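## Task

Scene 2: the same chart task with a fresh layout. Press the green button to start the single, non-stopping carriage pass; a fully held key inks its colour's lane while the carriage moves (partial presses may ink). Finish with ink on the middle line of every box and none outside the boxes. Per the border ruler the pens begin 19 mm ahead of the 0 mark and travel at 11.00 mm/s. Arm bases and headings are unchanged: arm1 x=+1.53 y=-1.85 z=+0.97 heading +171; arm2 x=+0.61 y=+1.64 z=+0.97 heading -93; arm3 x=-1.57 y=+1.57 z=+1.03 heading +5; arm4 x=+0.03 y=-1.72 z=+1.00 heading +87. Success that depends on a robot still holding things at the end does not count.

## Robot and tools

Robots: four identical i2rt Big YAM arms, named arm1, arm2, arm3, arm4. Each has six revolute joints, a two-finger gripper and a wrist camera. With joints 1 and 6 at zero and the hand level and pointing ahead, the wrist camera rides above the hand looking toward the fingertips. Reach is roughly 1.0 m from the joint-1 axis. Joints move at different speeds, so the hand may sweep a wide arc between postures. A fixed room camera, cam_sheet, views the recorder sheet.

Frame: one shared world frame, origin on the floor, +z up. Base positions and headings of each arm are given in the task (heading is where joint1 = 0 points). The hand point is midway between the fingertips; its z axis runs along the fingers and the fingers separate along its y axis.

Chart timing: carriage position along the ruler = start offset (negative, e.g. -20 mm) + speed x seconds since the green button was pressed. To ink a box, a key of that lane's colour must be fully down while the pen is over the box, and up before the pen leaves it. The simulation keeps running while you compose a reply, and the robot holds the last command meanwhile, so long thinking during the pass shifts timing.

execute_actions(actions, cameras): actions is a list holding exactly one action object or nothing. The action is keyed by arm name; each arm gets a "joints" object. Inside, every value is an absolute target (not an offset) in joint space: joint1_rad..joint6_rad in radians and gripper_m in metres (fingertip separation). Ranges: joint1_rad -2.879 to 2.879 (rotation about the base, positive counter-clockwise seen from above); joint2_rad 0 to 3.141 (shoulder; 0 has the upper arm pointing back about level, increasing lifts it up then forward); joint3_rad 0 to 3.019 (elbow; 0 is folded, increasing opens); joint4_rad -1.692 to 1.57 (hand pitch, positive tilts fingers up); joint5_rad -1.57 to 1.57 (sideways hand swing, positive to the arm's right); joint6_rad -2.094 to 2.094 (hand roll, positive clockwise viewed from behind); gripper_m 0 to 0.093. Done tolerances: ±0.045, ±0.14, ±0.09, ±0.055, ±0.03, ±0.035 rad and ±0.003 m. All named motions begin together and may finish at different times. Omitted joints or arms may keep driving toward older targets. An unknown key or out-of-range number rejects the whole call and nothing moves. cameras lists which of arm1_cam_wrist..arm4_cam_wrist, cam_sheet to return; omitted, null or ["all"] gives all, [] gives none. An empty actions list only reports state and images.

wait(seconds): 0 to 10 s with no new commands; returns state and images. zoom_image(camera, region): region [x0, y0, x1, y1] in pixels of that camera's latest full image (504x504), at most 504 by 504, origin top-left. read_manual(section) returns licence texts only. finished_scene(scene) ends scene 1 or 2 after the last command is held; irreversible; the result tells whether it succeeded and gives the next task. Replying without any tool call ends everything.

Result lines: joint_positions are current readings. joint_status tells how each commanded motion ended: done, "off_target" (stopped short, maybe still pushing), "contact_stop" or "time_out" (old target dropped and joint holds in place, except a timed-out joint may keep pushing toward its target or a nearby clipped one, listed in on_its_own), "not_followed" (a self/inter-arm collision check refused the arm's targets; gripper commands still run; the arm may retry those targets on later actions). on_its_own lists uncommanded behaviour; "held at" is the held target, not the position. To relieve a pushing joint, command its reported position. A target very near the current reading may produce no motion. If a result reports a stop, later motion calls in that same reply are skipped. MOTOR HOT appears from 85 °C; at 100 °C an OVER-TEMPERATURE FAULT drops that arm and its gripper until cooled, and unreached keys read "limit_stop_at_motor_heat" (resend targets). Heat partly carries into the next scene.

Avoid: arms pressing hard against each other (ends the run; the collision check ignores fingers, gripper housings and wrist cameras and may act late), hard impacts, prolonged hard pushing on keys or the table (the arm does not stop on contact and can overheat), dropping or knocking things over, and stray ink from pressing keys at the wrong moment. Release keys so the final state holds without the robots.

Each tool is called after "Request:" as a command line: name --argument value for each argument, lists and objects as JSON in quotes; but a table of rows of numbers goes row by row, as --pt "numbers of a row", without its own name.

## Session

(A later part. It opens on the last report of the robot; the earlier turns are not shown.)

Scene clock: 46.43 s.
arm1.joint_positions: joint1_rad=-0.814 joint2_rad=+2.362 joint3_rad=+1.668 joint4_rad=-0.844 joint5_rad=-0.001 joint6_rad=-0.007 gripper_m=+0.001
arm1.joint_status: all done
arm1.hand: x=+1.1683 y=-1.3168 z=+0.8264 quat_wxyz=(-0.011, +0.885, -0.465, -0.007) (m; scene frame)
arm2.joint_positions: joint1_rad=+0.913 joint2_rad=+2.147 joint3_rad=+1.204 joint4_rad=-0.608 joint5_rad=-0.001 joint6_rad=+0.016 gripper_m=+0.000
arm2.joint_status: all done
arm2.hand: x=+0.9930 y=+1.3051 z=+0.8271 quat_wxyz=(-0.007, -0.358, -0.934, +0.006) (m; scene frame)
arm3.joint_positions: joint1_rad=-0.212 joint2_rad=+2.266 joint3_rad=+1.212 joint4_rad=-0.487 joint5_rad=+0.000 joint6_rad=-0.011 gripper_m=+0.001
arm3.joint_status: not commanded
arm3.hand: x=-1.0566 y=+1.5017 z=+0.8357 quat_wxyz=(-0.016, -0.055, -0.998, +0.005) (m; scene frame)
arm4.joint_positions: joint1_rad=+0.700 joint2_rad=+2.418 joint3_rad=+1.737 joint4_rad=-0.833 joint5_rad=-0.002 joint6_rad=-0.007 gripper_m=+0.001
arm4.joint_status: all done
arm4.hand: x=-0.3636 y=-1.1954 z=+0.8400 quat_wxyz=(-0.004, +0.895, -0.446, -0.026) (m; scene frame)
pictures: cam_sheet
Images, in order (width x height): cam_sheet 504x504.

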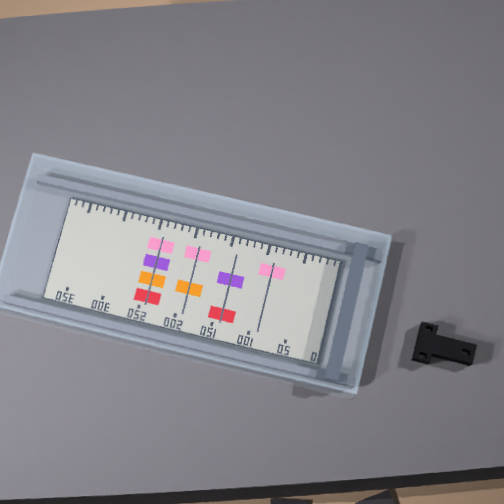

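Request:
execute_actions --actions '[]' --cameras '[]'

Request:
execute_actions --actions '[{"arm4":{"joints":{"joint2_rad":2.535,"joint3_rad":1.743}}}]' --cameras '[]'

Request:
execute_actions --actions '[{"arm4":{"joints":{"joint2_rad":2.37}}}]' --cameras '[]'

Request:
wait --seconds 7.07

Request:
execute_actions --actions '[{"arm1":{"joints":{"joint2_rad":2.49,"joint3_rad":1.674}},"arm4":{"joints":{"joint1_rad":-0.412,"joint2_rad":2.03,"joint3_rad":1.322}}}]' --cameras '[]'

Request:
execute_actions --actions '[{"arm1":{"joints":{"joint2_rad":2.34}},"arm4":{"joints":{"joint2_rad":2.195,"joint4_rad":-0.622}}}]' --cameras '[]'

Request:
wait --seconds 1.78

Request:
execute_actions --actions '[{"arm2":{"joints":{"joint2_rad":2.275,"joint3_rad":1.21}},"arm4":{"joints":{"joint2_rad":2.355,"joint3_rad":1.316}}}]' --cameras '[]'

Request:
wait --seconds 0.7

Request:
execute_actions --actions '[{"arm2":{"joints":{"joint2_rad":2.12}},"arm4":{"joints":{"joint2_rad":2.203}}}]' --cameras '[]'

Request:
wait --seconds 2.14

Request:
execute_actions --actions '[{"arm1":{"joints":{"joint2_rad":2.49}},"arm3":{"joints":{"joint2_rad":2.415,"joint3_rad":1.218}}}]' --cameras '[]'

Request:
wait --seconds 0.7

Request:
execute_actions --actions '[{"arm1":{"joints":{"joint2_rad":2.34}},"arm3":{"joints":{"joint2_rad":2.262}}}]' --cameras '[]'

Request:
wait --seconds 2.14

Request:
execute_actions --actions '[{"arm1":{"joints":{"joint2_rad":2.49}},"arm2":{"joints":{"joint2_rad":2.275}},"arm3":{"joints":{"joint2_rad":2.415}},"arm4":{"joints":{"joint2_rad":2.355}}}]' --cameras '[]'

Request:
wait --seconds 0.7

Request:
execute_actions --actions '[{"arm1":{"joints":{"joint2_rad":2.34}},"arm2":{"joints":{"joint2_rad":2.12}},"arm3":{"joints":{"joint2_rad":2.262}},"arm4":{"joints":{"joint2_rad":2.203}}}]' --cameras '["cam_sheet"]'

Scene clock: 55.33 s.
arm1.joint_positions: joint1_rad=-0.814 joint2_rad=+2.362 joint3_rad=+1.668 joint4_rad=-0.844 joint5_rad=-0.001 joint6_rad=-0.007 gripper_m=+0.001
arm1.joint_status: all done
arm1.hand: x=+1.1683 y=-1.3168 z=+0.8264 quat_wxyz=(-0.011, +0.885, -0.465, -0.007) (m; scene frame)
arm2.joint_positions: joint1_rad=+0.913 joint2_rad=+2.147 joint3_rad=+1.204 joint4_rad=-0.608 joint5_rad=-0.001 joint6_rad=+0.016 gripper_m=+0.000
arm2.joint_status: all done
arm2.hand: x=+0.9930 y=+1.3051 z=+0.8271 quat_wxyz=(-0.007, -0.358, -0.934, +0.006) (m; scene frame)
arm3.joint_positions: joint1_rad=-0.212 joint2_rad=+2.266 joint3_rad=+1.212 joint4_rad=-0.487 joint5_rad=+0.000 joint6_rad=-0.011 gripper_m=+0.001
arm3.joint_status: not commanded
arm3.hand: x=-1.0566 y=+1.5017 z=+0.8357 quat_wxyz=(-0.016, -0.055, -0.998, +0.005) (m; scene frame)
arm4.joint_positions: joint1_rad=+0.700 joint2_rad=+2.418 joint3_rad=+1.737 joint4_rad=-0.833 joint5_rad=-0.002 joint6_rad=-0.007 gripper_m=+0.001
arm4.joint_status: all done
arm4.hand: x=-0.3636 y=-1.1954 z=+0.8400 quat_wxyz=(-0.004, +0.895, -0.446, -0.026) (m; scene frame)
pictures: none
No camera images: the call's "cameras" was empty. Leave "cameras" out to get every camera's image.

Scene clock: 56.17 s.
arm1.joint_positions: joint1_rad=-0.814 joint2_rad=+2.362 joint3_rad=+1.668 joint4_rad=-0.844 joint5_rad=-0.001 joint6_rad=-0.007 gripper_m=+0.001
arm1.joint_status: not commanded
arm1.hand: x=+1.1683 y=-1.3168 z=+0.8264 quat_wxyz=(-0.011, +0.885, -0.465, -0.007) (m; scene frame)
arm2.joint_positions: joint1_rad=+0.913 joint2_rad=+2.147 joint3_rad=+1.204 joint4_rad=-0.608 joint5_rad=-0.001 joint6_rad=+0.016 gripper_m=+0.000
arm2.joint_status: not commanded
arm2.hand: x=+0.9930 y=+1.3051 z=+0.8271 quat_wxyz=(-0.007, -0.358, -0.934, +0.006) (m; scene frame)
arm3.joint_positions: joint1_rad=-0.212 joint2_rad=+2.266 joint3_rad=+1.212 joint4_rad=-0.487 joint5_rad=+0.000 joint6_rad=-0.011 gripper_m=+0.001
arm3.joint_status: not commanded
arm3.hand: x=-1.0566 y=+1.5017 z=+0.8357 quat_wxyz=(-0.016, -0.055, -0.998, +0.005) (m; scene frame)
arm4.joint_positions: joint1_rad=+0.700 joint2_rad=+2.461 joint3_rad=+1.747 joint4_rad=-0.825 joint5_rad=-0.001 joint6_rad=-0.007 gripper_m=+0.001
arm4.joint_status: all done
arm4.hand: x=-0.3602 y=-1.2003 z=+0.8160 quat_wxyz=(+0.001, +0.895, -0.446, -0.015) (m; scene frame)
pictures: none
No camera images: the call's "cameras" was empty. Leave "cameras" out to get every camera's image.

Scene clock: 57.30 s.
arm1.joint_positions: joint1_rad=-0.814 joint2_rad=+2.362 joint3_rad=+1.668 joint4_rad=-0.844 joint5_rad=-0.001 joint6_rad=-0.007 gripper_m=+0.001
arm1.joint_status: not commanded
arm1.hand: x=+1.1683 y=-1.3168 z=+0.8264 quat_wxyz=(-0.011, +0.885, -0.465, -0.007) (m; scene frame)
arm2.joint_positions: joint1_rad=+0.913 joint2_rad=+2.147 joint3_rad=+1.204 joint4_rad=-0.608 joint5_rad=-0.001 joint6_rad=+0.016 gripper_m=+0.000
arm2.joint_status: not commanded
arm2.hand: x=+0.9930 y=+1.3051 z=+0.8271 quat_wxyz=(-0.007, -0.358, -0.934, +0.006) (m; scene frame)
arm3.joint_positions: joint1_rad=-0.212 joint2_rad=+2.266 joint3_rad=+1.212 joint4_rad=-0.487 joint5_rad=+0.000 joint6_rad=-0.011 gripper_m=+0.001
arm3.joint_status: not commanded
arm3.hand: x=-1.0566 y=+1.5017 z=+0.8357 quat_wxyz=(-0.016, -0.055, -0.998, +0.005) (m; scene frame)
arm4.joint_positions: joint1_rad=+0.700 joint2_rad=+2.380 joint3_rad=+1.742 joint4_rad=-0.824 joint5_rad=-0.001 joint6_rad=-0.007 gripper_m=+0.001
arm4.joint_status: all done
arm4.hand: x=-0.3723 y=-1.1830 z=+0.8665 quat_wxyz=(-0.016, +0.894, -0.445, -0.049) (m; scene frame)
pictures: none
No camera images: the call's "cameras" was empty. Leave "cameras" out to get every camera's image.

Scene clock: 64.40 s.
arm1.joint_positions: joint1_rad=-0.814 joint2_rad=+2.362 joint3_rad=+1.668 joint4_rad=-0.844 joint5_rad=-0.001 joint6_rad=-0.007 gripper_m=+0.001
arm1.joint_status: not commanded
arm1.hand: x=+1.1683 y=-1.3168 z=+0.8264 quat_wxyz=(-0.011, +0.885, -0.465, -0.007) (m; scene frame)
arm2.joint_positions: joint1_rad=+0.913 joint2_rad=+2.147 joint3_rad=+1.204 joint4_rad=-0.608 joint5_rad=-0.001 joint6_rad=+0.016 gripper_m=+0.000
arm2.joint_status: not commanded
arm2.hand: x=+0.9930 y=+1.3051 z=+0.8271 quat_wxyz=(-0.007, -0.358, -0.934, +0.006) (m; scene frame)
arm3.joint_positions: joint1_rad=-0.212 joint2_rad=+2.266 joint3_rad=+1.212 joint4_rad=-0.487 joint5_rad=+0.000 joint6_rad=-0.011 gripper_m=+0.001
arm3.joint_status: not commanded
arm3.hand: x=-1.0566 y=+1.5017 z=+0.8357 quat_wxyz=(-0.016, -0.055, -0.998, +0.005) (m; scene frame)
arm4.joint_positions: joint1_rad=+0.700 joint2_rad=+2.380 joint3_rad=+1.742 joint4_rad=-0.824 joint5_rad=-0.001 joint6_rad=-0.007 gripper_m=+0.001
arm4.joint_status: all done
arm4.hand: x=-0.3723 y=-1.1830 z=+0.8665 quat_wxyz=(-0.016, +0.894, -0.445, -0.049) (m; scene frame)
wait: 7.10 s; at rest by 0.27 s
pictures: arm1_cam_wrist, arm2_cam_wrist, arm3_cam_wrist, arm4_cam_wrist, cam_sheet
Images, in order (width x height): arm1_cam_wrist 504x504, arm2_cam_wrist 504x504, arm3_cam_wrist 504x504, arm4_cam_wrist 504x504, cam_sheet 504x504.

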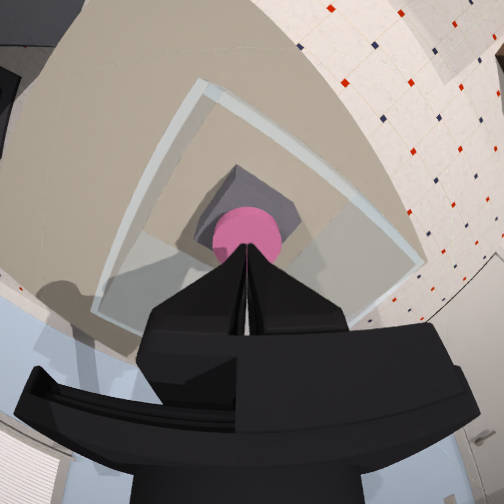

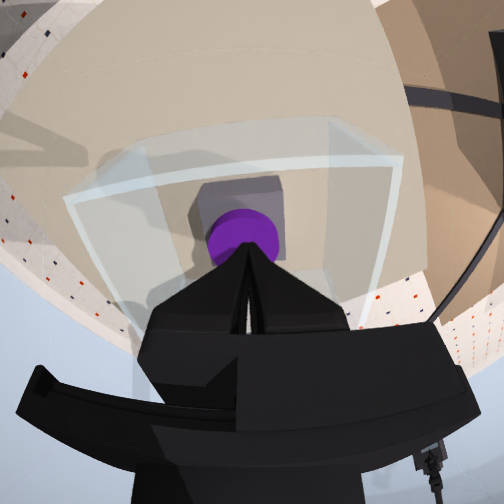

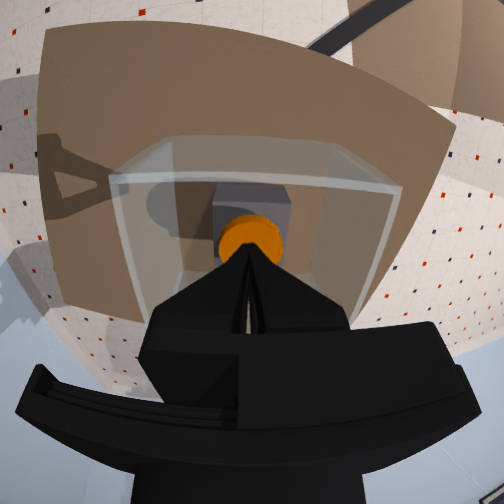

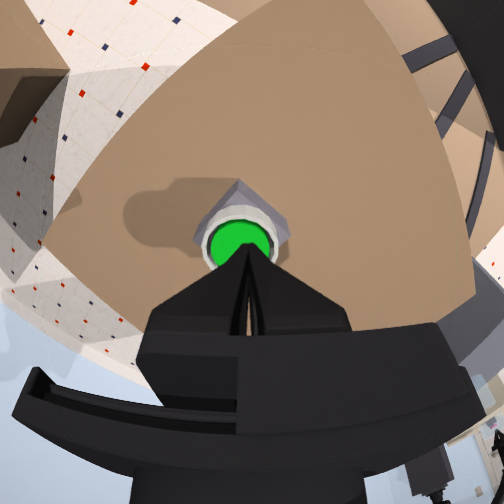

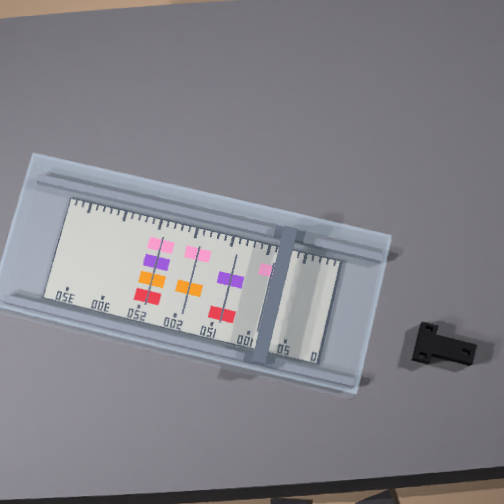

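Scene clock: 65.93 s.
arm1.joint_positions: joint1_rad=-0.814 joint2_rad=+2.407 joint3_rad=+1.677 joint4_rad=-0.838 joint5_rad=-0.001 joint6_rad=-0.007 gripper_m=+0.001
arm1.joint_status: all done
arm1.hand: x=+1.1725 y=-1.3225 z=+0.8016 quat_wxyz=(-0.004, +0.885, -0.465, +0.006) (m; scene frame)
arm2.joint_positions: joint1_rad=+0.913 joint2_rad=+2.147 joint3_rad=+1.204 joint4_rad=-0.608 joint5_rad=-0.001 joint6_rad=+0.016 gripper_m=+0.000
arm2.joint_status: not commanded
arm2.hand: x=+0.9930 y=+1.3051 z=+0.8271 quat_wxyz=(-0.007, -0.358, -0.934, +0.006) (m; scene frame)
arm3.joint_positions: joint1_rad=-0.212 joint2_rad=+2.266 joint3_rad=+1.212 joint4_rad=-0.487 joint5_rad=+0.000 joint6_rad=-0.011 gripper_m=+0.001
arm3.joint_status: not commanded
arm3.hand: x=-1.0566 y=+1.5017 z=+0.8357 quat_wxyz=(-0.016, -0.055, -0.998, +0.005) (m; scene frame)
arm4.joint_positions: joint1_rad=-0.416 joint2_rad=+2.029 joint3_rad=+1.324 joint4_rad=-0.821 joint5_rad=+0.002 joint6_rad=-0.007 gripper_m=+0.001
arm4.joint_status: all done
arm4.hand: x=+0.2860 y=-1.2348 z=+0.9378 quat_wxyz=(-0.013, +0.523, -0.852, -0.007) (m; scene frame)
pictures: none
No camera images: the call's "cameras" was empty. Leave "cameras" out to get every camera's image.

Scene clock: 67.00 s.
arm1.joint_positions: joint1_rad=-0.814 joint2_rad=+2.336 joint3_rad=+1.677 joint4_rad=-0.838 joint5_rad=-0.001 joint6_rad=-0.007 gripper_m=+0.001
arm1.joint_status: all done
arm1.hand: x=+1.1607 y=-1.3062 z=+0.8458 quat_wxyz=(-0.021, +0.885, -0.465, -0.025) (m; scene frame)
arm2.joint_positions: joint1_rad=+0.913 joint2_rad=+2.147 joint3_rad=+1.204 joint4_rad=-0.608 joint5_rad=-0.001 joint6_rad=+0.016 gripper_m=+0.000
arm2.joint_status: not commanded
arm2.hand: x=+0.9930 y=+1.3051 z=+0.8271 quat_wxyz=(-0.007, -0.358, -0.934, +0.006) (m; scene frame)
arm3.joint_positions: joint1_rad=-0.212 joint2_rad=+2.266 joint3_rad=+1.212 joint4_rad=-0.487 joint5_rad=+0.000 joint6_rad=-0.011 gripper_m=+0.001
arm3.joint_status: not commanded
arm3.hand: x=-1.0566 y=+1.5017 z=+0.8357 quat_wxyz=(-0.016, -0.055, -0.998, +0.005) (m; scene frame)
arm4.joint_positions: joint1_rad=-0.416 joint2_rad=+2.218 joint3_rad=+1.313 joint4_rad=-0.637 joint5_rad=+0.002 joint6_rad=-0.007 gripper_m=+0.001
arm4.joint_status: all done
arm4.hand: x=+0.2830 y=-1.2402 z=+0.8367 quat_wxyz=(-0.006, +0.523, -0.852, -0.003) (m; scene frame)
pictures: none
No camera images: the call's "cameras" was empty. Leave "cameras" out to get every camera's image.

Scene clock: 68.80 s.
arm1.joint_positions: joint1_rad=-0.814 joint2_rad=+2.336 joint3_rad=+1.677 joint4_rad=-0.838 joint5_rad=-0.001 joint6_rad=-0.007 gripper_m=+0.001
arm1.joint_status: all done
arm1.hand: x=+1.1607 y=-1.3062 z=+0.8458 quat_wxyz=(-0.021, +0.885, -0.465, -0.025) (m; scene frame)
arm2.joint_positions: joint1_rad=+0.913 joint2_rad=+2.147 joint3_rad=+1.204 joint4_rad=-0.608 joint5_rad=-0.001 joint6_rad=+0.016 gripper_m=+0.000
arm2.joint_status: not commanded
arm2.hand: x=+0.9930 y=+1.3051 z=+0.8271 quat_wxyz=(-0.007, -0.358, -0.934, +0.006) (m; scene frame)
arm3.joint_positions: joint1_rad=-0.212 joint2_rad=+2.266 joint3_rad=+1.212 joint4_rad=-0.487 joint5_rad=+0.000 joint6_rad=-0.011 gripper_m=+0.001
arm3.joint_status: not commanded
arm3.hand: x=-1.0566 y=+1.5017 z=+0.8357 quat_wxyz=(-0.016, -0.055, -0.998, +0.005) (m; scene frame)
arm4.joint_positions: joint1_rad=-0.416 joint2_rad=+2.218 joint3_rad=+1.313 joint4_rad=-0.637 joint5_rad=+0.002 joint6_rad=-0.007 gripper_m=+0.001
arm4.joint_status: all done
arm4.hand: x=+0.2830 y=-1.2402 z=+0.8367 quat_wxyz=(-0.006, +0.523, -0.852, -0.003) (m; scene frame)
wait: 1.80 s; at rest by 0.27 s
pictures: arm1_cam_wrist, arm2_cam_wrist, arm3_cam_wrist, arm4_cam_wrist, cam_sheet
Images, in order (width x height): arm1_cam_wrist 504x504, arm2_cam_wrist 504x504, arm3_cam_wrist 504x504, arm4_cam_wrist 504x504, cam_sheet 504x504.

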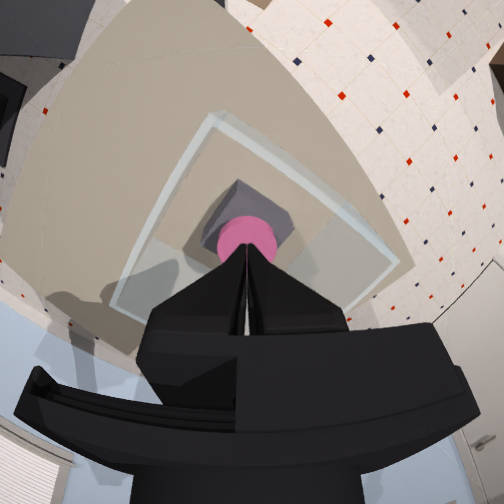

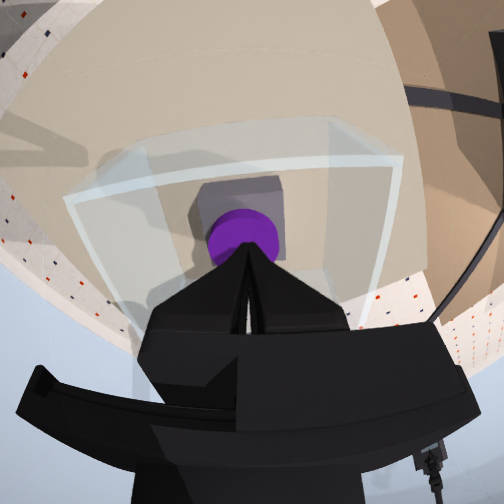

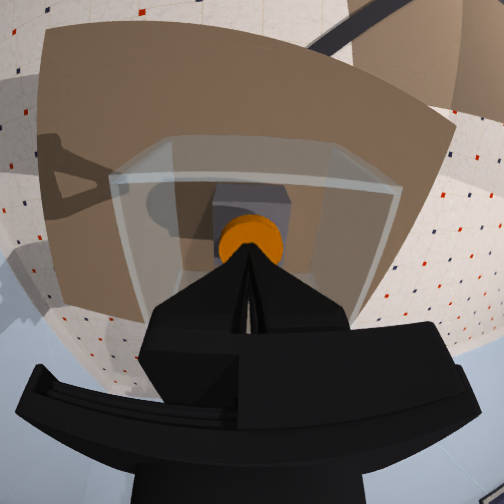

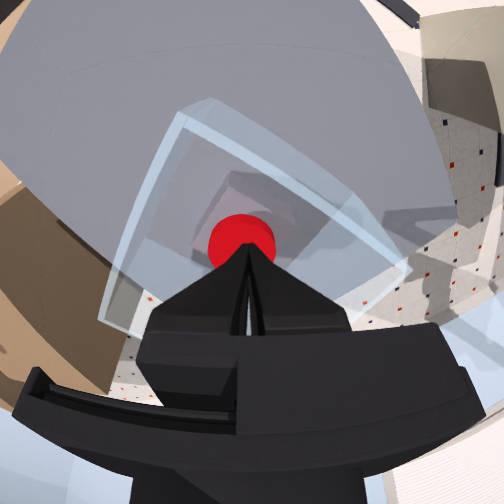

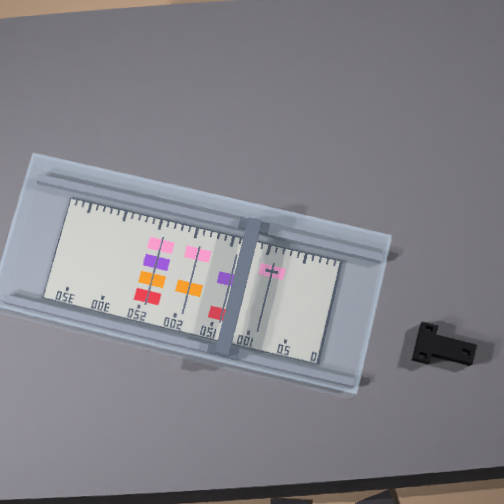

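Scene clock: 69.60 s.
arm1.joint_positions: joint1_rad=-0.814 joint2_rad=+2.336 joint3_rad=+1.677 joint4_rad=-0.838 joint5_rad=-0.001 joint6_rad=-0.007 gripper_m=+0.001
arm1.joint_status: not commanded
arm1.hand: x=+1.1607 y=-1.3062 z=+0.8458 quat_wxyz=(-0.021, +0.885, -0.465, -0.025) (m; scene frame)
arm2.joint_positions: joint1_rad=+0.913 joint2_rad=+2.195 joint3_rad=+1.217 joint4_rad=-0.605 joint5_rad=-0.001 joint6_rad=+0.016 gripper_m=+0.000
arm2.joint_status: all done
arm2.hand: x=+0.9887 y=+1.3086 z=+0.8067 quat_wxyz=(+0.008, -0.358, -0.934, +0.001) (m; scene frame)
arm3.joint_positions: joint1_rad=-0.212 joint2_rad=+2.266 joint3_rad=+1.212 joint4_rad=-0.487 joint5_rad=+0.000 joint6_rad=-0.011 gripper_m=+0.001
arm3.joint_status: not commanded
arm3.hand: x=-1.0566 y=+1.5017 z=+0.8357 quat_wxyz=(-0.016, -0.055, -0.998, +0.005) (m; scene frame)
arm4.joint_positions: joint1_rad=-0.416 joint2_rad=+2.276 joint3_rad=+1.327 joint4_rad=-0.630 joint5_rad=+0.002 joint6_rad=-0.007 gripper_m=+0.001
arm4.joint_status: all done
arm4.hand: x=+0.2792 y=-1.2475 z=+0.8097 quat_wxyz=(+0.010, +0.523, -0.852, +0.006) (m; scene frame)
pictures: none
No camera images: the call's "cameras" was empty. Leave "cameras" out to get every camera's image.

Scene clock: 70.30 s.
arm1.joint_positions: joint1_rad=-0.814 joint2_rad=+2.336 joint3_rad=+1.677 joint4_rad=-0.838 joint5_rad=-0.001 joint6_rad=-0.007 gripper_m=+0.001
arm1.joint_status: not commanded
arm1.hand: x=+1.1607 y=-1.3062 z=+0.8458 quat_wxyz=(-0.021, +0.885, -0.465, -0.025) (m; scene frame)
arm2.joint_positions: joint1_rad=+0.913 joint2_rad=+2.195 joint3_rad=+1.217 joint4_rad=-0.605 joint5_rad=-0.001 joint6_rad=+0.016 gripper_m=+0.000
arm2.joint_status: all done
arm2.hand: x=+0.9887 y=+1.3086 z=+0.8067 quat_wxyz=(+0.008, -0.358, -0.934, +0.001) (m; scene frame)
arm3.joint_positions: joint1_rad=-0.212 joint2_rad=+2.266 joint3_rad=+1.212 joint4_rad=-0.487 joint5_rad=+0.000 joint6_rad=-0.011 gripper_m=+0.001
arm3.joint_status: not commanded
arm3.hand: x=-1.0566 y=+1.5017 z=+0.8357 quat_wxyz=(-0.016, -0.055, -0.998, +0.005) (m; scene frame)
arm4.joint_positions: joint1_rad=-0.416 joint2_rad=+2.276 joint3_rad=+1.327 joint4_rad=-0.630 joint5_rad=+0.002 joint6_rad=-0.007 gripper_m=+0.001
arm4.joint_status: all done
arm4.hand: x=+0.2792 y=-1.2475 z=+0.8097 quat_wxyz=(+0.010, +0.523, -0.852, +0.006) (m; scene frame)
wait: 0.70 s; at rest by 0.27 s
pictures: arm1_cam_wrist, arm2_cam_wrist, arm3_cam_wrist, arm4_cam_wrist, cam_sheet
Images, in order (width x height): arm1_cam_wrist 504x504, arm2_cam_wrist 504x504, arm3_cam_wrist 504x504, arm4_cam_wrist 504x504, cam_sheet 504x504.

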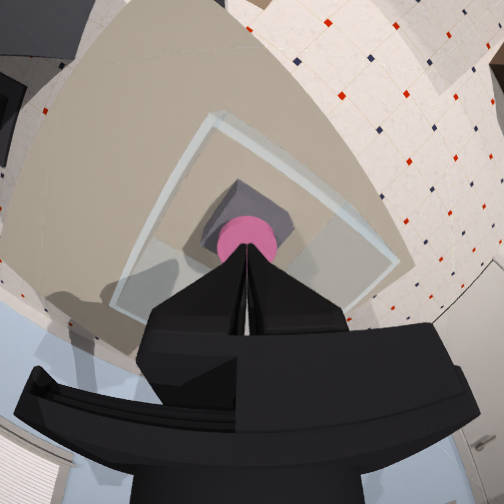

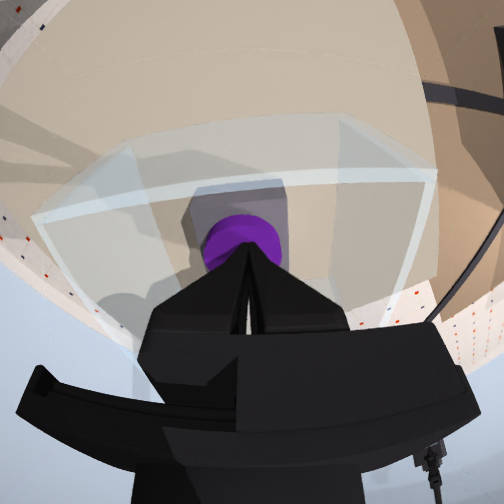

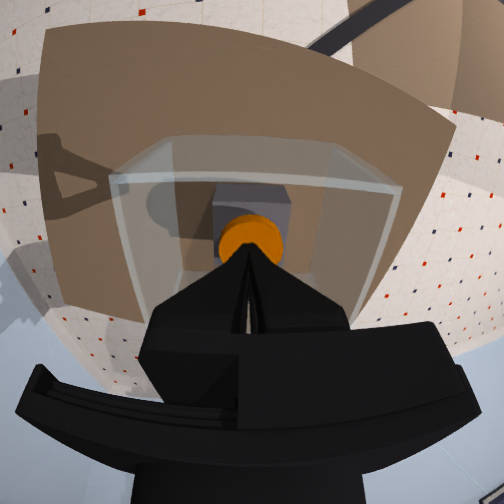

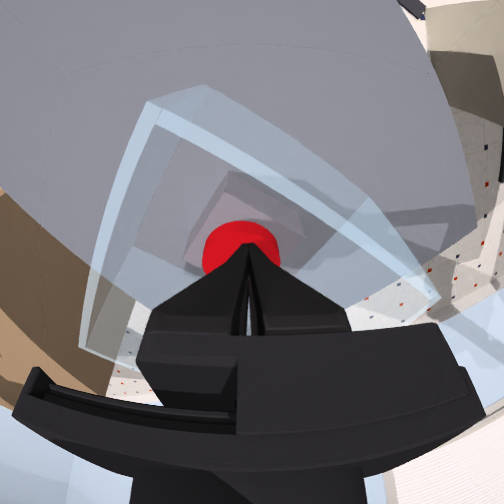

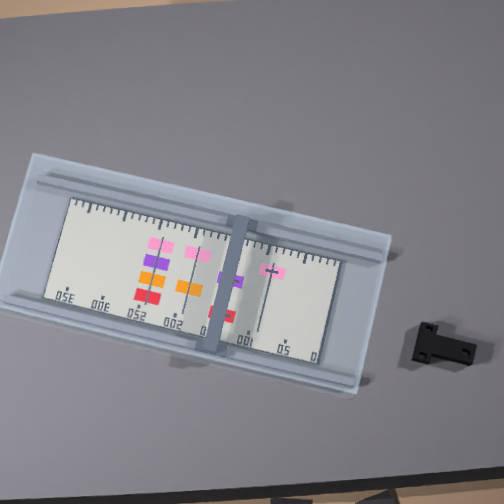

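Scene clock: 71.23 s.
arm1.joint_positions: joint1_rad=-0.814 joint2_rad=+2.336 joint3_rad=+1.677 joint4_rad=-0.838 joint5_rad=-0.001 joint6_rad=-0.007 gripper_m=+0.001
arm1.joint_status: not commanded
arm1.hand: x=+1.1607 y=-1.3062 z=+0.8458 quat_wxyz=(-0.021, +0.885, -0.465, -0.025) (m; scene frame)
arm2.joint_positions: joint1_rad=+0.913 joint2_rad=+2.142 joint3_rad=+1.209 joint4_rad=-0.604 joint5_rad=-0.001 joint6_rad=+0.016 gripper_m=+0.000
arm2.joint_status: all done
arm2.hand: x=+0.9966 y=+1.3019 z=+0.8307 quat_wxyz=(-0.013, -0.358, -0.934, +0.009) (m; scene frame)
arm3.joint_positions: joint1_rad=-0.212 joint2_rad=+2.266 joint3_rad=+1.212 joint4_rad=-0.487 joint5_rad=+0.000 joint6_rad=-0.011 gripper_m=+0.001
arm3.joint_status: not commanded
arm3.hand: x=-1.0566 y=+1.5017 z=+0.8357 quat_wxyz=(-0.016, -0.055, -0.998, +0.005) (m; scene frame)
arm4.joint_positions: joint1_rad=-0.416 joint2_rad=+2.216 joint3_rad=+1.317 joint4_rad=-0.629 joint5_rad=+0.002 joint6_rad=-0.007 gripper_m=+0.001
arm4.joint_status: all done
arm4.hand: x=+0.2853 y=-1.2359 z=+0.8387 quat_wxyz=(-0.012, +0.523, -0.852, -0.007) (m; scene frame)
pictures: none
No camera images: the call's "cameras" was empty. Leave "cameras" out to get every camera's image.

Scene clock: 73.40 s.
arm1.joint_positions: joint1_rad=-0.814 joint2_rad=+2.336 joint3_rad=+1.677 joint4_rad=-0.838 joint5_rad=-0.001 joint6_rad=-0.007 gripper_m=+0.001
arm1.joint_status: not commanded
arm1.hand: x=+1.1607 y=-1.3062 z=+0.8458 quat_wxyz=(-0.021, +0.885, -0.465, -0.025) (m; scene frame)
arm2.joint_positions: joint1_rad=+0.913 joint2_rad=+2.142 joint3_rad=+1.209 joint4_rad=-0.604 joint5_rad=-0.001 joint6_rad=+0.016 gripper_m=+0.000
arm2.joint_status: all done
arm2.hand: x=+0.9966 y=+1.3019 z=+0.8307 quat_wxyz=(-0.013, -0.358, -0.934, +0.009) (m; scene frame)
arm3.joint_positions: joint1_rad=-0.212 joint2_rad=+2.266 joint3_rad=+1.212 joint4_rad=-0.487 joint5_rad=+0.000 joint6_rad=-0.011 gripper_m=+0.001
arm3.joint_status: not commanded
arm3.hand: x=-1.0566 y=+1.5017 z=+0.8357 quat_wxyz=(-0.016, -0.055, -0.998, +0.005) (m; scene frame)
arm4.joint_positions: joint1_rad=-0.416 joint2_rad=+2.216 joint3_rad=+1.317 joint4_rad=-0.629 joint5_rad=+0.002 joint6_rad=-0.007 gripper_m=+0.001
arm4.joint_status: all done
arm4.hand: x=+0.2853 y=-1.2359 z=+0.8387 quat_wxyz=(-0.012, +0.523, -0.852, -0.007) (m; scene frame)
wait: 2.17 s; at rest by 0.27 s
pictures: arm1_cam_wrist, arm2_cam_wrist, arm3_cam_wrist, arm4_cam_wrist, cam_sheet
Images, in order (width x height): arm1_cam_wrist 504x504, arm2_cam_wrist 504x504, arm3_cam_wrist 504x504, arm4_cam_wrist 504x504, cam_sheet 504x504.

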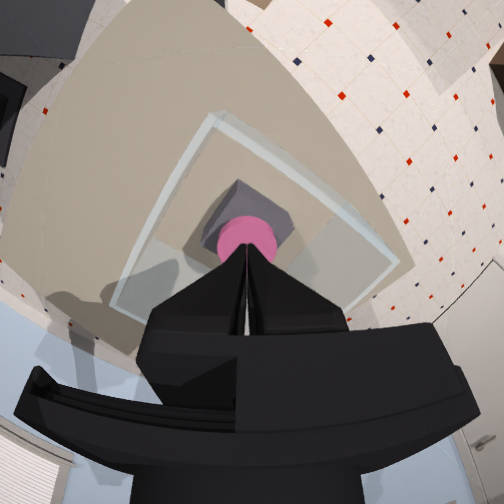

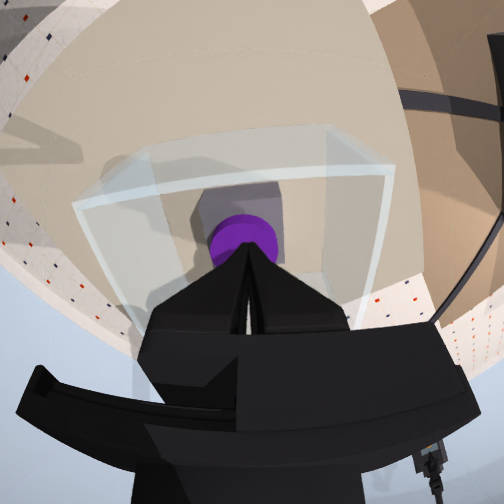

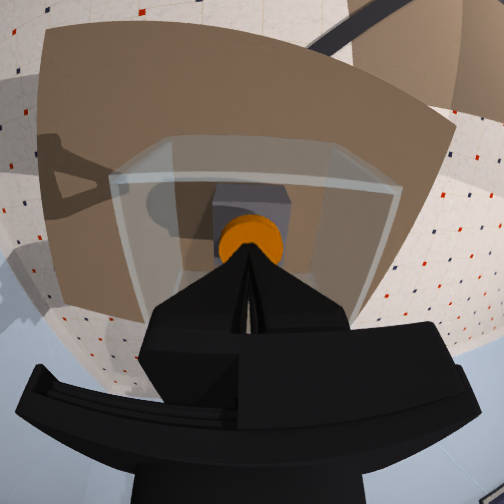

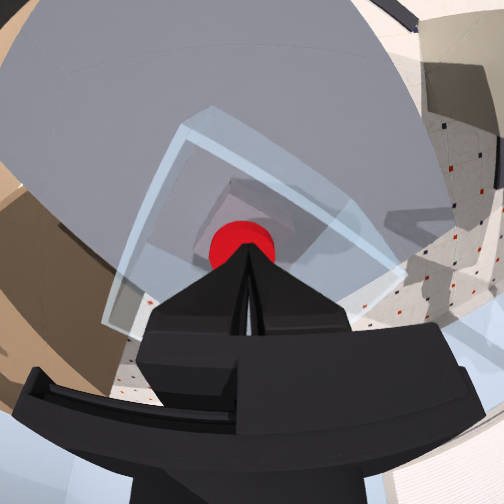

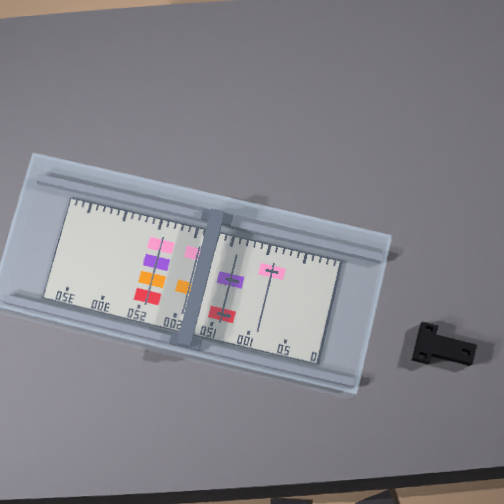

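Scene clock: 74.37 s.
arm1.joint_positions: joint1_rad=-0.814 joint2_rad=+2.411 joint3_rad=+1.686 joint4_rad=-0.835 joint5_rad=-0.001 joint6_rad=-0.006 gripper_m=+0.001
arm1.joint_status: all done
arm1.hand: x=+1.1703 y=-1.3192 z=+0.8015 quat_wxyz=(-0.005, +0.885, -0.465, +0.003) (m; scene frame)
arm2.joint_positions: joint1_rad=+0.913 joint2_rad=+2.142 joint3_rad=+1.209 joint4_rad=-0.604 joint5_rad=-0.001 joint6_rad=+0.016 gripper_m=+0.000
arm2.joint_status: not commanded
arm2.hand: x=+0.9966 y=+1.3019 z=+0.8307 quat_wxyz=(-0.013, -0.358, -0.934, +0.009) (m; scene frame)
arm3.joint_positions: joint1_rad=-0.212 joint2_rad=+2.339 joint3_rad=+1.229 joint4_rad=-0.480 joint5_rad=+0.000 joint6_rad=-0.011 gripper_m=+0.001
arm3.joint_status: all done
arm3.hand: x=-1.0698 y=+1.5031 z=+0.8035 quat_wxyz=(+0.008, -0.055, -0.998, +0.003) (m; scene frame)
arm4.joint_positions: joint1_rad=-0.416 joint2_rad=+2.216 joint3_rad=+1.317 joint4_rad=-0.629 joint5_rad=+0.002 joint6_rad=-0.007 gripper_m=+0.001
arm4.joint_status: not commanded
arm4.hand: x=+0.2853 y=-1.2359 z=+0.8387 quat_wxyz=(-0.012, +0.523, -0.852, -0.007) (m; scene frame)
pictures: none
No camera images: the call's "cameras" was empty. Leave "cameras" out to get every camera's image.

Scene clock: 75.07 s.
arm1.joint_positions: joint1_rad=-0.814 joint2_rad=+2.411 joint3_rad=+1.686 joint4_rad=-0.835 joint5_rad=-0.001 joint6_rad=-0.006 gripper_m=+0.001
arm1.joint_status: all done
arm1.hand: x=+1.1703 y=-1.3192 z=+0.8015 quat_wxyz=(-0.005, +0.885, -0.465, +0.003) (m; scene frame)
arm2.joint_positions: joint1_rad=+0.913 joint2_rad=+2.142 joint3_rad=+1.209 joint4_rad=-0.604 joint5_rad=-0.001 joint6_rad=+0.016 gripper_m=+0.000
arm2.joint_status: not commanded
arm2.hand: x=+0.9966 y=+1.3019 z=+0.8307 quat_wxyz=(-0.013, -0.358, -0.934, +0.009) (m; scene frame)
arm3.joint_positions: joint1_rad=-0.212 joint2_rad=+2.339 joint3_rad=+1.229 joint4_rad=-0.480 joint5_rad=+0.000 joint6_rad=-0.011 gripper_m=+0.001
arm3.joint_status: all done
arm3.hand: x=-1.0698 y=+1.5031 z=+0.8035 quat_wxyz=(+0.008, -0.055, -0.998, +0.003) (m; scene frame)
arm4.joint_positions: joint1_rad=-0.416 joint2_rad=+2.216 joint3_rad=+1.317 joint4_rad=-0.629 joint5_rad=+0.002 joint6_rad=-0.007 gripper_m=+0.001
arm4.joint_status: not commanded
arm4.hand: x=+0.2853 y=-1.2359 z=+0.8387 quat_wxyz=(-0.012, +0.523, -0.852, -0.007) (m; scene frame)
wait: 0.70 s; at rest by 0.27 s
pictures: arm1_cam_wrist, arm2_cam_wrist, arm3_cam_wrist, arm4_cam_wrist, cam_sheet
Images, in order (width x height): arm1_cam_wrist 504x504, arm2_cam_wrist 504x504, arm3_cam_wrist 504x504, arm4_cam_wrist 504x504, cam_sheet 504x504.

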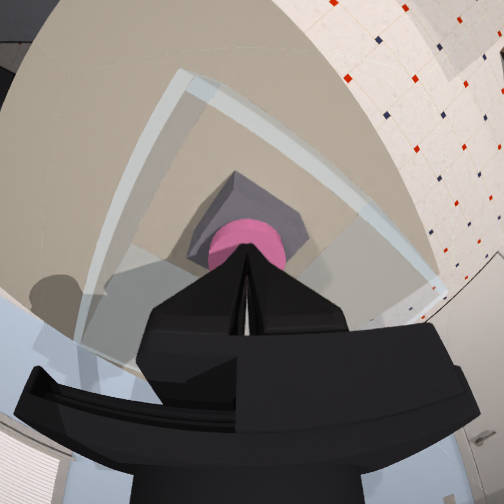

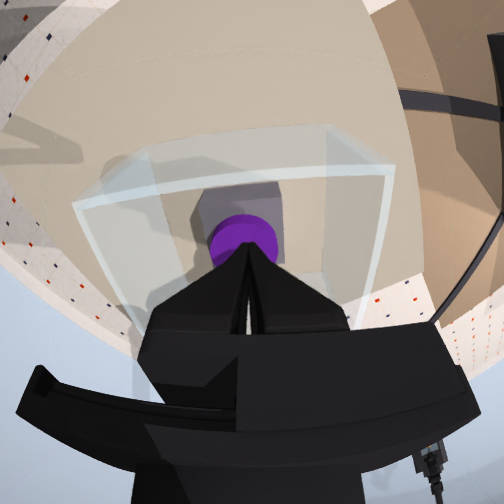

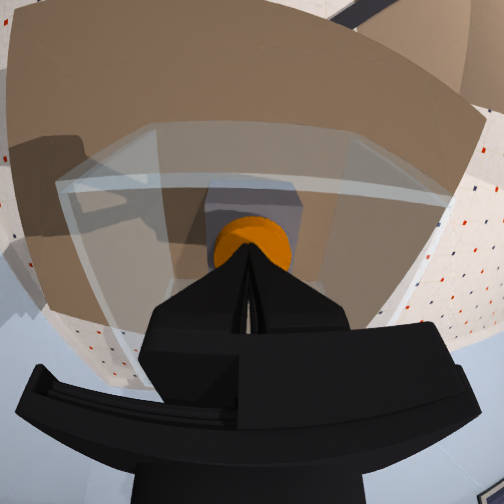

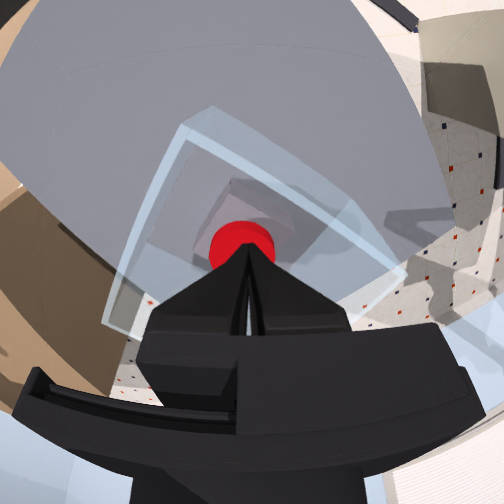

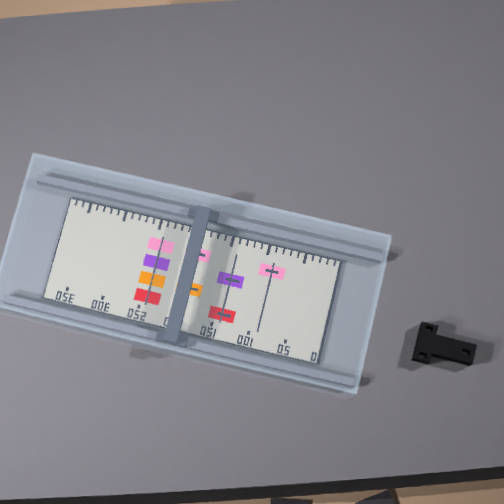

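Scene clock: 76.03 s.
arm1.joint_positions: joint1_rad=-0.814 joint2_rad=+2.334 joint3_rad=+1.682 joint4_rad=-0.835 joint5_rad=-0.001 joint6_rad=-0.006 gripper_m=+0.001
arm1.joint_status: all done
arm1.hand: x=+1.1588 y=-1.3034 z=+0.8482 quat_wxyz=(-0.023, +0.885, -0.465, -0.029) (m; scene frame)
arm2.joint_positions: joint1_rad=+0.913 joint2_rad=+2.142 joint3_rad=+1.209 joint4_rad=-0.604 joint5_rad=-0.001 joint6_rad=+0.016 gripper_m=+0.000
arm2.joint_status: not commanded
arm2.hand: x=+0.9966 y=+1.3019 z=+0.8307 quat_wxyz=(-0.013, -0.358, -0.934, +0.009) (m; scene frame)
arm3.joint_positions: joint1_rad=-0.212 joint2_rad=+2.269 joint3_rad=+1.216 joint4_rad=-0.480 joint5_rad=+0.000 joint6_rad=-0.011 gripper_m=+0.001
arm3.joint_status: all done
arm3.hand: x=-1.0531 y=+1.5013 z=+0.8355 quat_wxyz=(-0.021, -0.055, -0.998, +0.005) (m; scene frame)
arm4.joint_positions: joint1_rad=-0.416 joint2_rad=+2.216 joint3_rad=+1.317 joint4_rad=-0.629 joint5_rad=+0.002 joint6_rad=-0.007 gripper_m=+0.001
arm4.joint_status: not commanded
arm4.hand: x=+0.2853 y=-1.2359 z=+0.8387 quat_wxyz=(-0.012, +0.523, -0.852, -0.007) (m; scene frame)
pictures: none
No camera images: the call's "cameras" was empty. Leave "cameras" out to get every camera's image.

Scene clock: 78.20 s.
arm1.joint_positions: joint1_rad=-0.814 joint2_rad=+2.334 joint3_rad=+1.682 joint4_rad=-0.835 joint5_rad=-0.001 joint6_rad=-0.006 gripper_m=+0.001
arm1.joint_status: all done
arm1.hand: x=+1.1588 y=-1.3034 z=+0.8482 quat_wxyz=(-0.023, +0.885, -0.465, -0.029) (m; scene frame)
arm2.joint_positions: joint1_rad=+0.913 joint2_rad=+2.142 joint3_rad=+1.209 joint4_rad=-0.604 joint5_rad=-0.001 joint6_rad=+0.016 gripper_m=+0.000
arm2.joint_status: not commanded
arm2.hand: x=+0.9966 y=+1.3019 z=+0.8307 quat_wxyz=(-0.013, -0.358, -0.934, +0.009) (m; scene frame)
arm3.joint_positions: joint1_rad=-0.212 joint2_rad=+2.269 joint3_rad=+1.216 joint4_rad=-0.480 joint5_rad=+0.000 joint6_rad=-0.011 gripper_m=+0.001
arm3.joint_status: all done
arm3.hand: x=-1.0531 y=+1.5013 z=+0.8355 quat_wxyz=(-0.021, -0.055, -0.998, +0.005) (m; scene frame)
arm4.joint_positions: joint1_rad=-0.416 joint2_rad=+2.216 joint3_rad=+1.317 joint4_rad=-0.629 joint5_rad=+0.002 joint6_rad=-0.007 gripper_m=+0.001
arm4.joint_status: not commanded
arm4.hand: x=+0.2853 y=-1.2359 z=+0.8387 quat_wxyz=(-0.012, +0.523, -0.852, -0.007) (m; scene frame)
wait: 2.17 s; at rest by 0.27 s
pictures: arm1_cam_wrist, arm2_cam_wrist, arm3_cam_wrist, arm4_cam_wrist, cam_sheet
Images, in order (width x height): arm1_cam_wrist 504x504, arm2_cam_wrist 504x504, arm3_cam_wrist 504x504, arm4_cam_wrist 504x504, cam_sheet 504x504.

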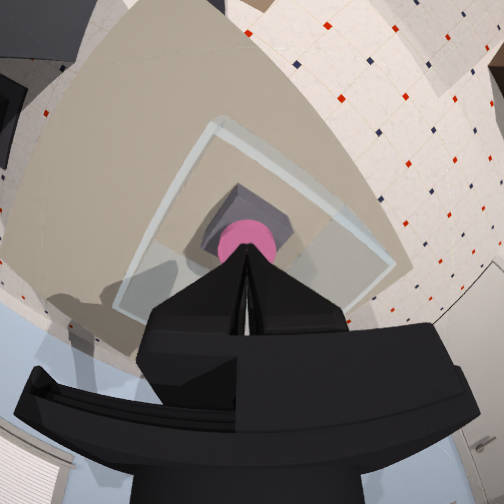

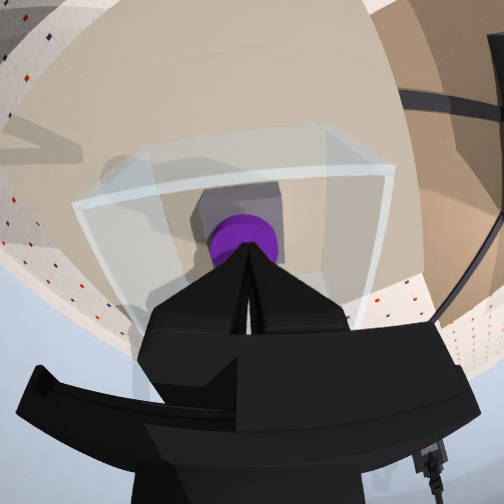

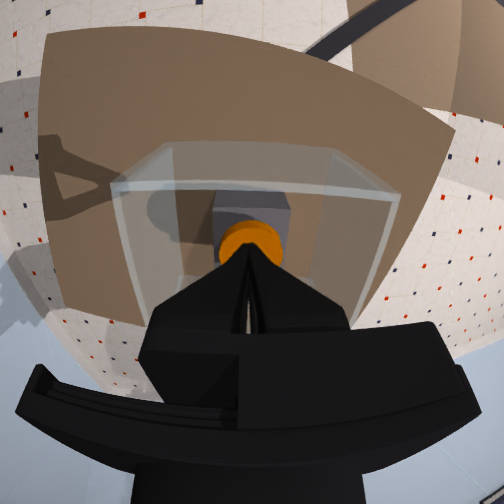

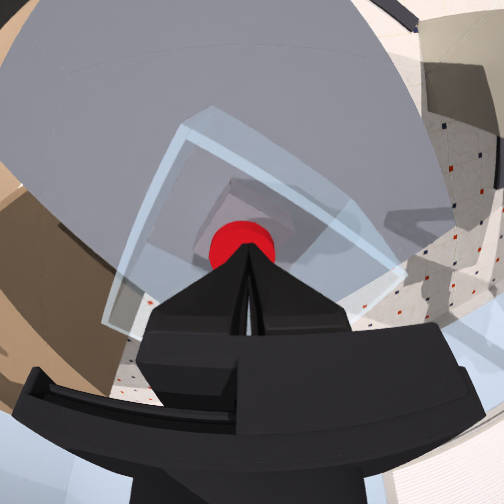

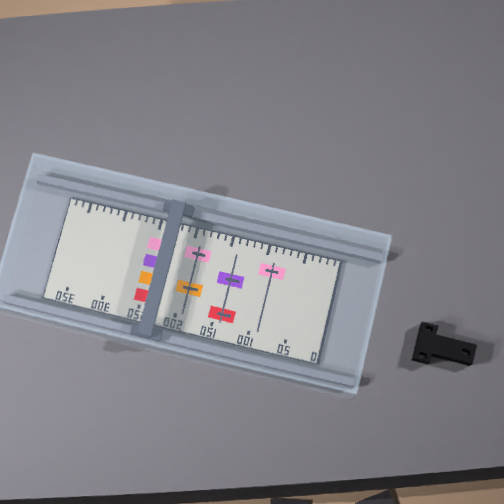

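Scene clock: 79.17 s.
arm1.joint_positions: joint1_rad=-0.814 joint2_rad=+2.413 joint3_rad=+1.690 joint4_rad=-0.834 joint5_rad=-0.001 joint6_rad=-0.006 gripper_m=+0.001
arm1.joint_status: all done
arm1.hand: x=+1.1693 y=-1.3177 z=+0.8016 quat_wxyz=(-0.006, +0.885, -0.465, +0.002) (m; scene frame)
arm2.joint_positions: joint1_rad=+0.913 joint2_rad=+2.196 joint3_rad=+1.222 joint4_rad=-0.603 joint5_rad=-0.001 joint6_rad=+0.016 gripper_m=+0.000
arm2.joint_status: all done
arm2.hand: x=+0.9907 y=+1.3068 z=+0.8069 quat_wxyz=(+0.005, -0.358, -0.934, +0.002) (m; scene frame)
arm3.joint_positions: joint1_rad=-0.212 joint2_rad=+2.339 joint3_rad=+1.230 joint4_rad=-0.479 joint5_rad=+0.000 joint6_rad=-0.011 gripper_m=+0.001
arm3.joint_status: all done
arm3.hand: x=-1.0690 y=+1.5030 z=+0.8035 quat_wxyz=(+0.007, -0.055, -0.998, +0.003) (m; scene frame)
arm4.joint_positions: joint1_rad=-0.416 joint2_rad=+2.277 joint3_rad=+1.329 joint4_rad=-0.628 joint5_rad=+0.002 joint6_rad=-0.007 gripper_m=+0.001
arm4.joint_status: all done
arm4.hand: x=+0.2798 y=-1.2464 z=+0.8097 quat_wxyz=(+0.008, +0.523, -0.852, +0.006) (m; scene frame)
pictures: none
No camera images: the call's "cameras" was empty. Leave "cameras" out to get every camera's image.

Scene clock: 79.87 s.
arm1.joint_positions: joint1_rad=-0.814 joint2_rad=+2.413 joint3_rad=+1.690 joint4_rad=-0.834 joint5_rad=-0.001 joint6_rad=-0.006 gripper_m=+0.001
arm1.joint_status: all done
arm1.hand: x=+1.1693 y=-1.3177 z=+0.8016 quat_wxyz=(-0.006, +0.885, -0.465, +0.002) (m; scene frame)
arm2.joint_positions: joint1_rad=+0.913 joint2_rad=+2.196 joint3_rad=+1.222 joint4_rad=-0.603 joint5_rad=-0.001 joint6_rad=+0.016 gripper_m=+0.000
arm2.joint_status: all done
arm2.hand: x=+0.9907 y=+1.3068 z=+0.8069 quat_wxyz=(+0.005, -0.358, -0.934, +0.002) (m; scene frame)
arm3.joint_positions: joint1_rad=-0.212 joint2_rad=+2.339 joint3_rad=+1.230 joint4_rad=-0.479 joint5_rad=+0.000 joint6_rad=-0.011 gripper_m=+0.001
arm3.joint_status: all done
arm3.hand: x=-1.0690 y=+1.5030 z=+0.8035 quat_wxyz=(+0.007, -0.055, -0.998, +0.003) (m; scene frame)
arm4.joint_positions: joint1_rad=-0.416 joint2_rad=+2.277 joint3_rad=+1.329 joint4_rad=-0.628 joint5_rad=+0.002 joint6_rad=-0.007 gripper_m=+0.001
arm4.joint_status: all done
arm4.hand: x=+0.2798 y=-1.2464 z=+0.8097 quat_wxyz=(+0.008, +0.523, -0.852, +0.006) (m; scene frame)
wait: 0.70 s; at rest by 0.27 s
pictures: arm1_cam_wrist, arm2_cam_wrist, arm3_cam_wrist, arm4_cam_wrist, cam_sheet
Images, in order (width x height): arm1_cam_wrist 504x504, arm2_cam_wrist 504x504, arm3_cam_wrist 504x504, arm4_cam_wrist 504x504, cam_sheet 504x504.

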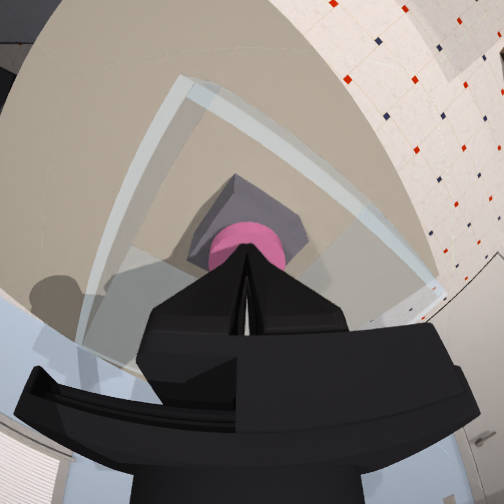

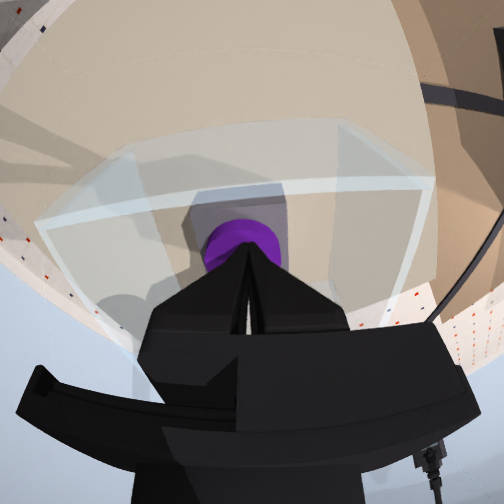

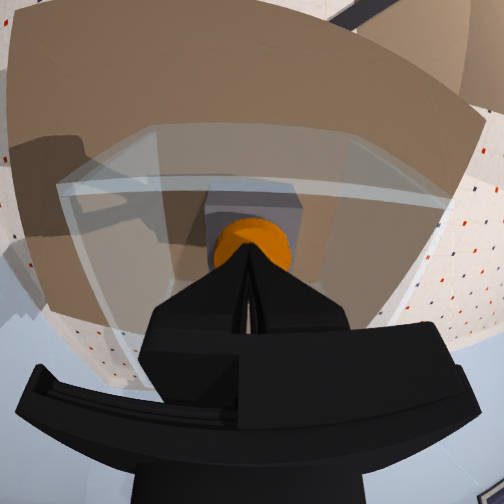

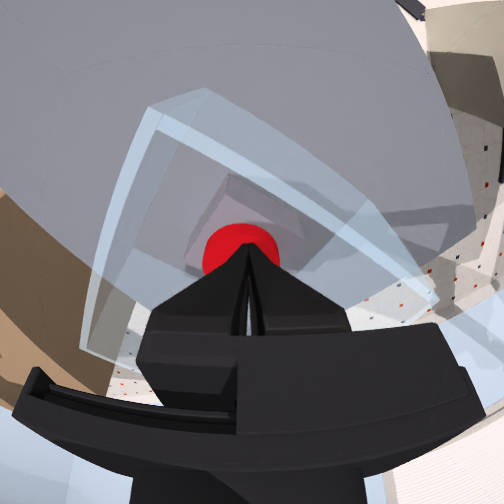

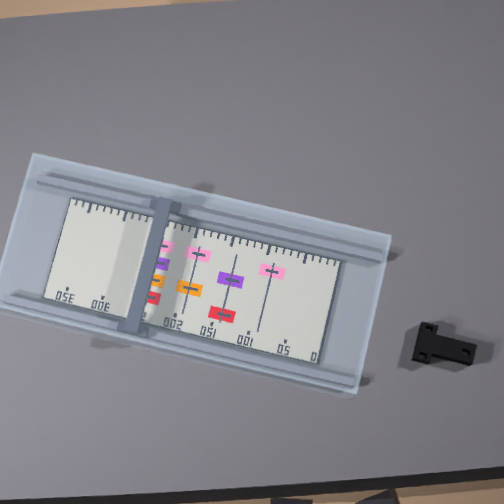

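Scene clock: 80.83 s.
arm1.joint_positions: joint1_rad=-0.814 joint2_rad=+2.335 joint3_rad=+1.682 joint4_rad=-0.834 joint5_rad=-0.001 joint6_rad=-0.006 gripper_m=+0.001
arm1.joint_status: all done
arm1.hand: x=+1.1588 y=-1.3034 z=+0.8479 quat_wxyz=(-0.023, +0.885, -0.465, -0.029) (m; scene frame)
arm2.joint_positions: joint1_rad=+0.913 joint2_rad=+2.143 joint3_rad=+1.209 joint4_rad=-0.603 joint5_rad=-0.001 joint6_rad=+0.016 gripper_m=+0.000
arm2.joint_status: all done
arm2.hand: x=+0.9970 y=+1.3016 z=+0.8306 quat_wxyz=(-0.014, -0.358, -0.934, +0.009) (m; scene frame)
arm3.joint_positions: joint1_rad=-0.212 joint2_rad=+2.269 joint3_rad=+1.216 joint4_rad=-0.479 joint5_rad=+0.000 joint6_rad=-0.011 gripper_m=+0.001
arm3.joint_status: all done
arm3.hand: x=-1.0530 y=+1.5013 z=+0.8353 quat_wxyz=(-0.021, -0.055, -0.998, +0.005) (m; scene frame)
arm4.joint_positions: joint1_rad=-0.416 joint2_rad=+2.217 joint3_rad=+1.317 joint4_rad=-0.628 joint5_rad=+0.002 joint6_rad=-0.007 gripper_m=+0.001
arm4.joint_status: all done
arm4.hand: x=+0.2854 y=-1.2357 z=+0.8385 quat_wxyz=(-0.013, +0.523, -0.852, -0.007) (m; scene frame)
pictures: cam_sheet
Images, in order (width x height): cam_sheet 504x504.

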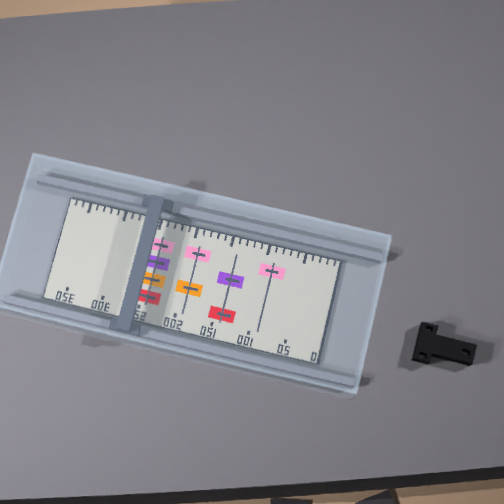

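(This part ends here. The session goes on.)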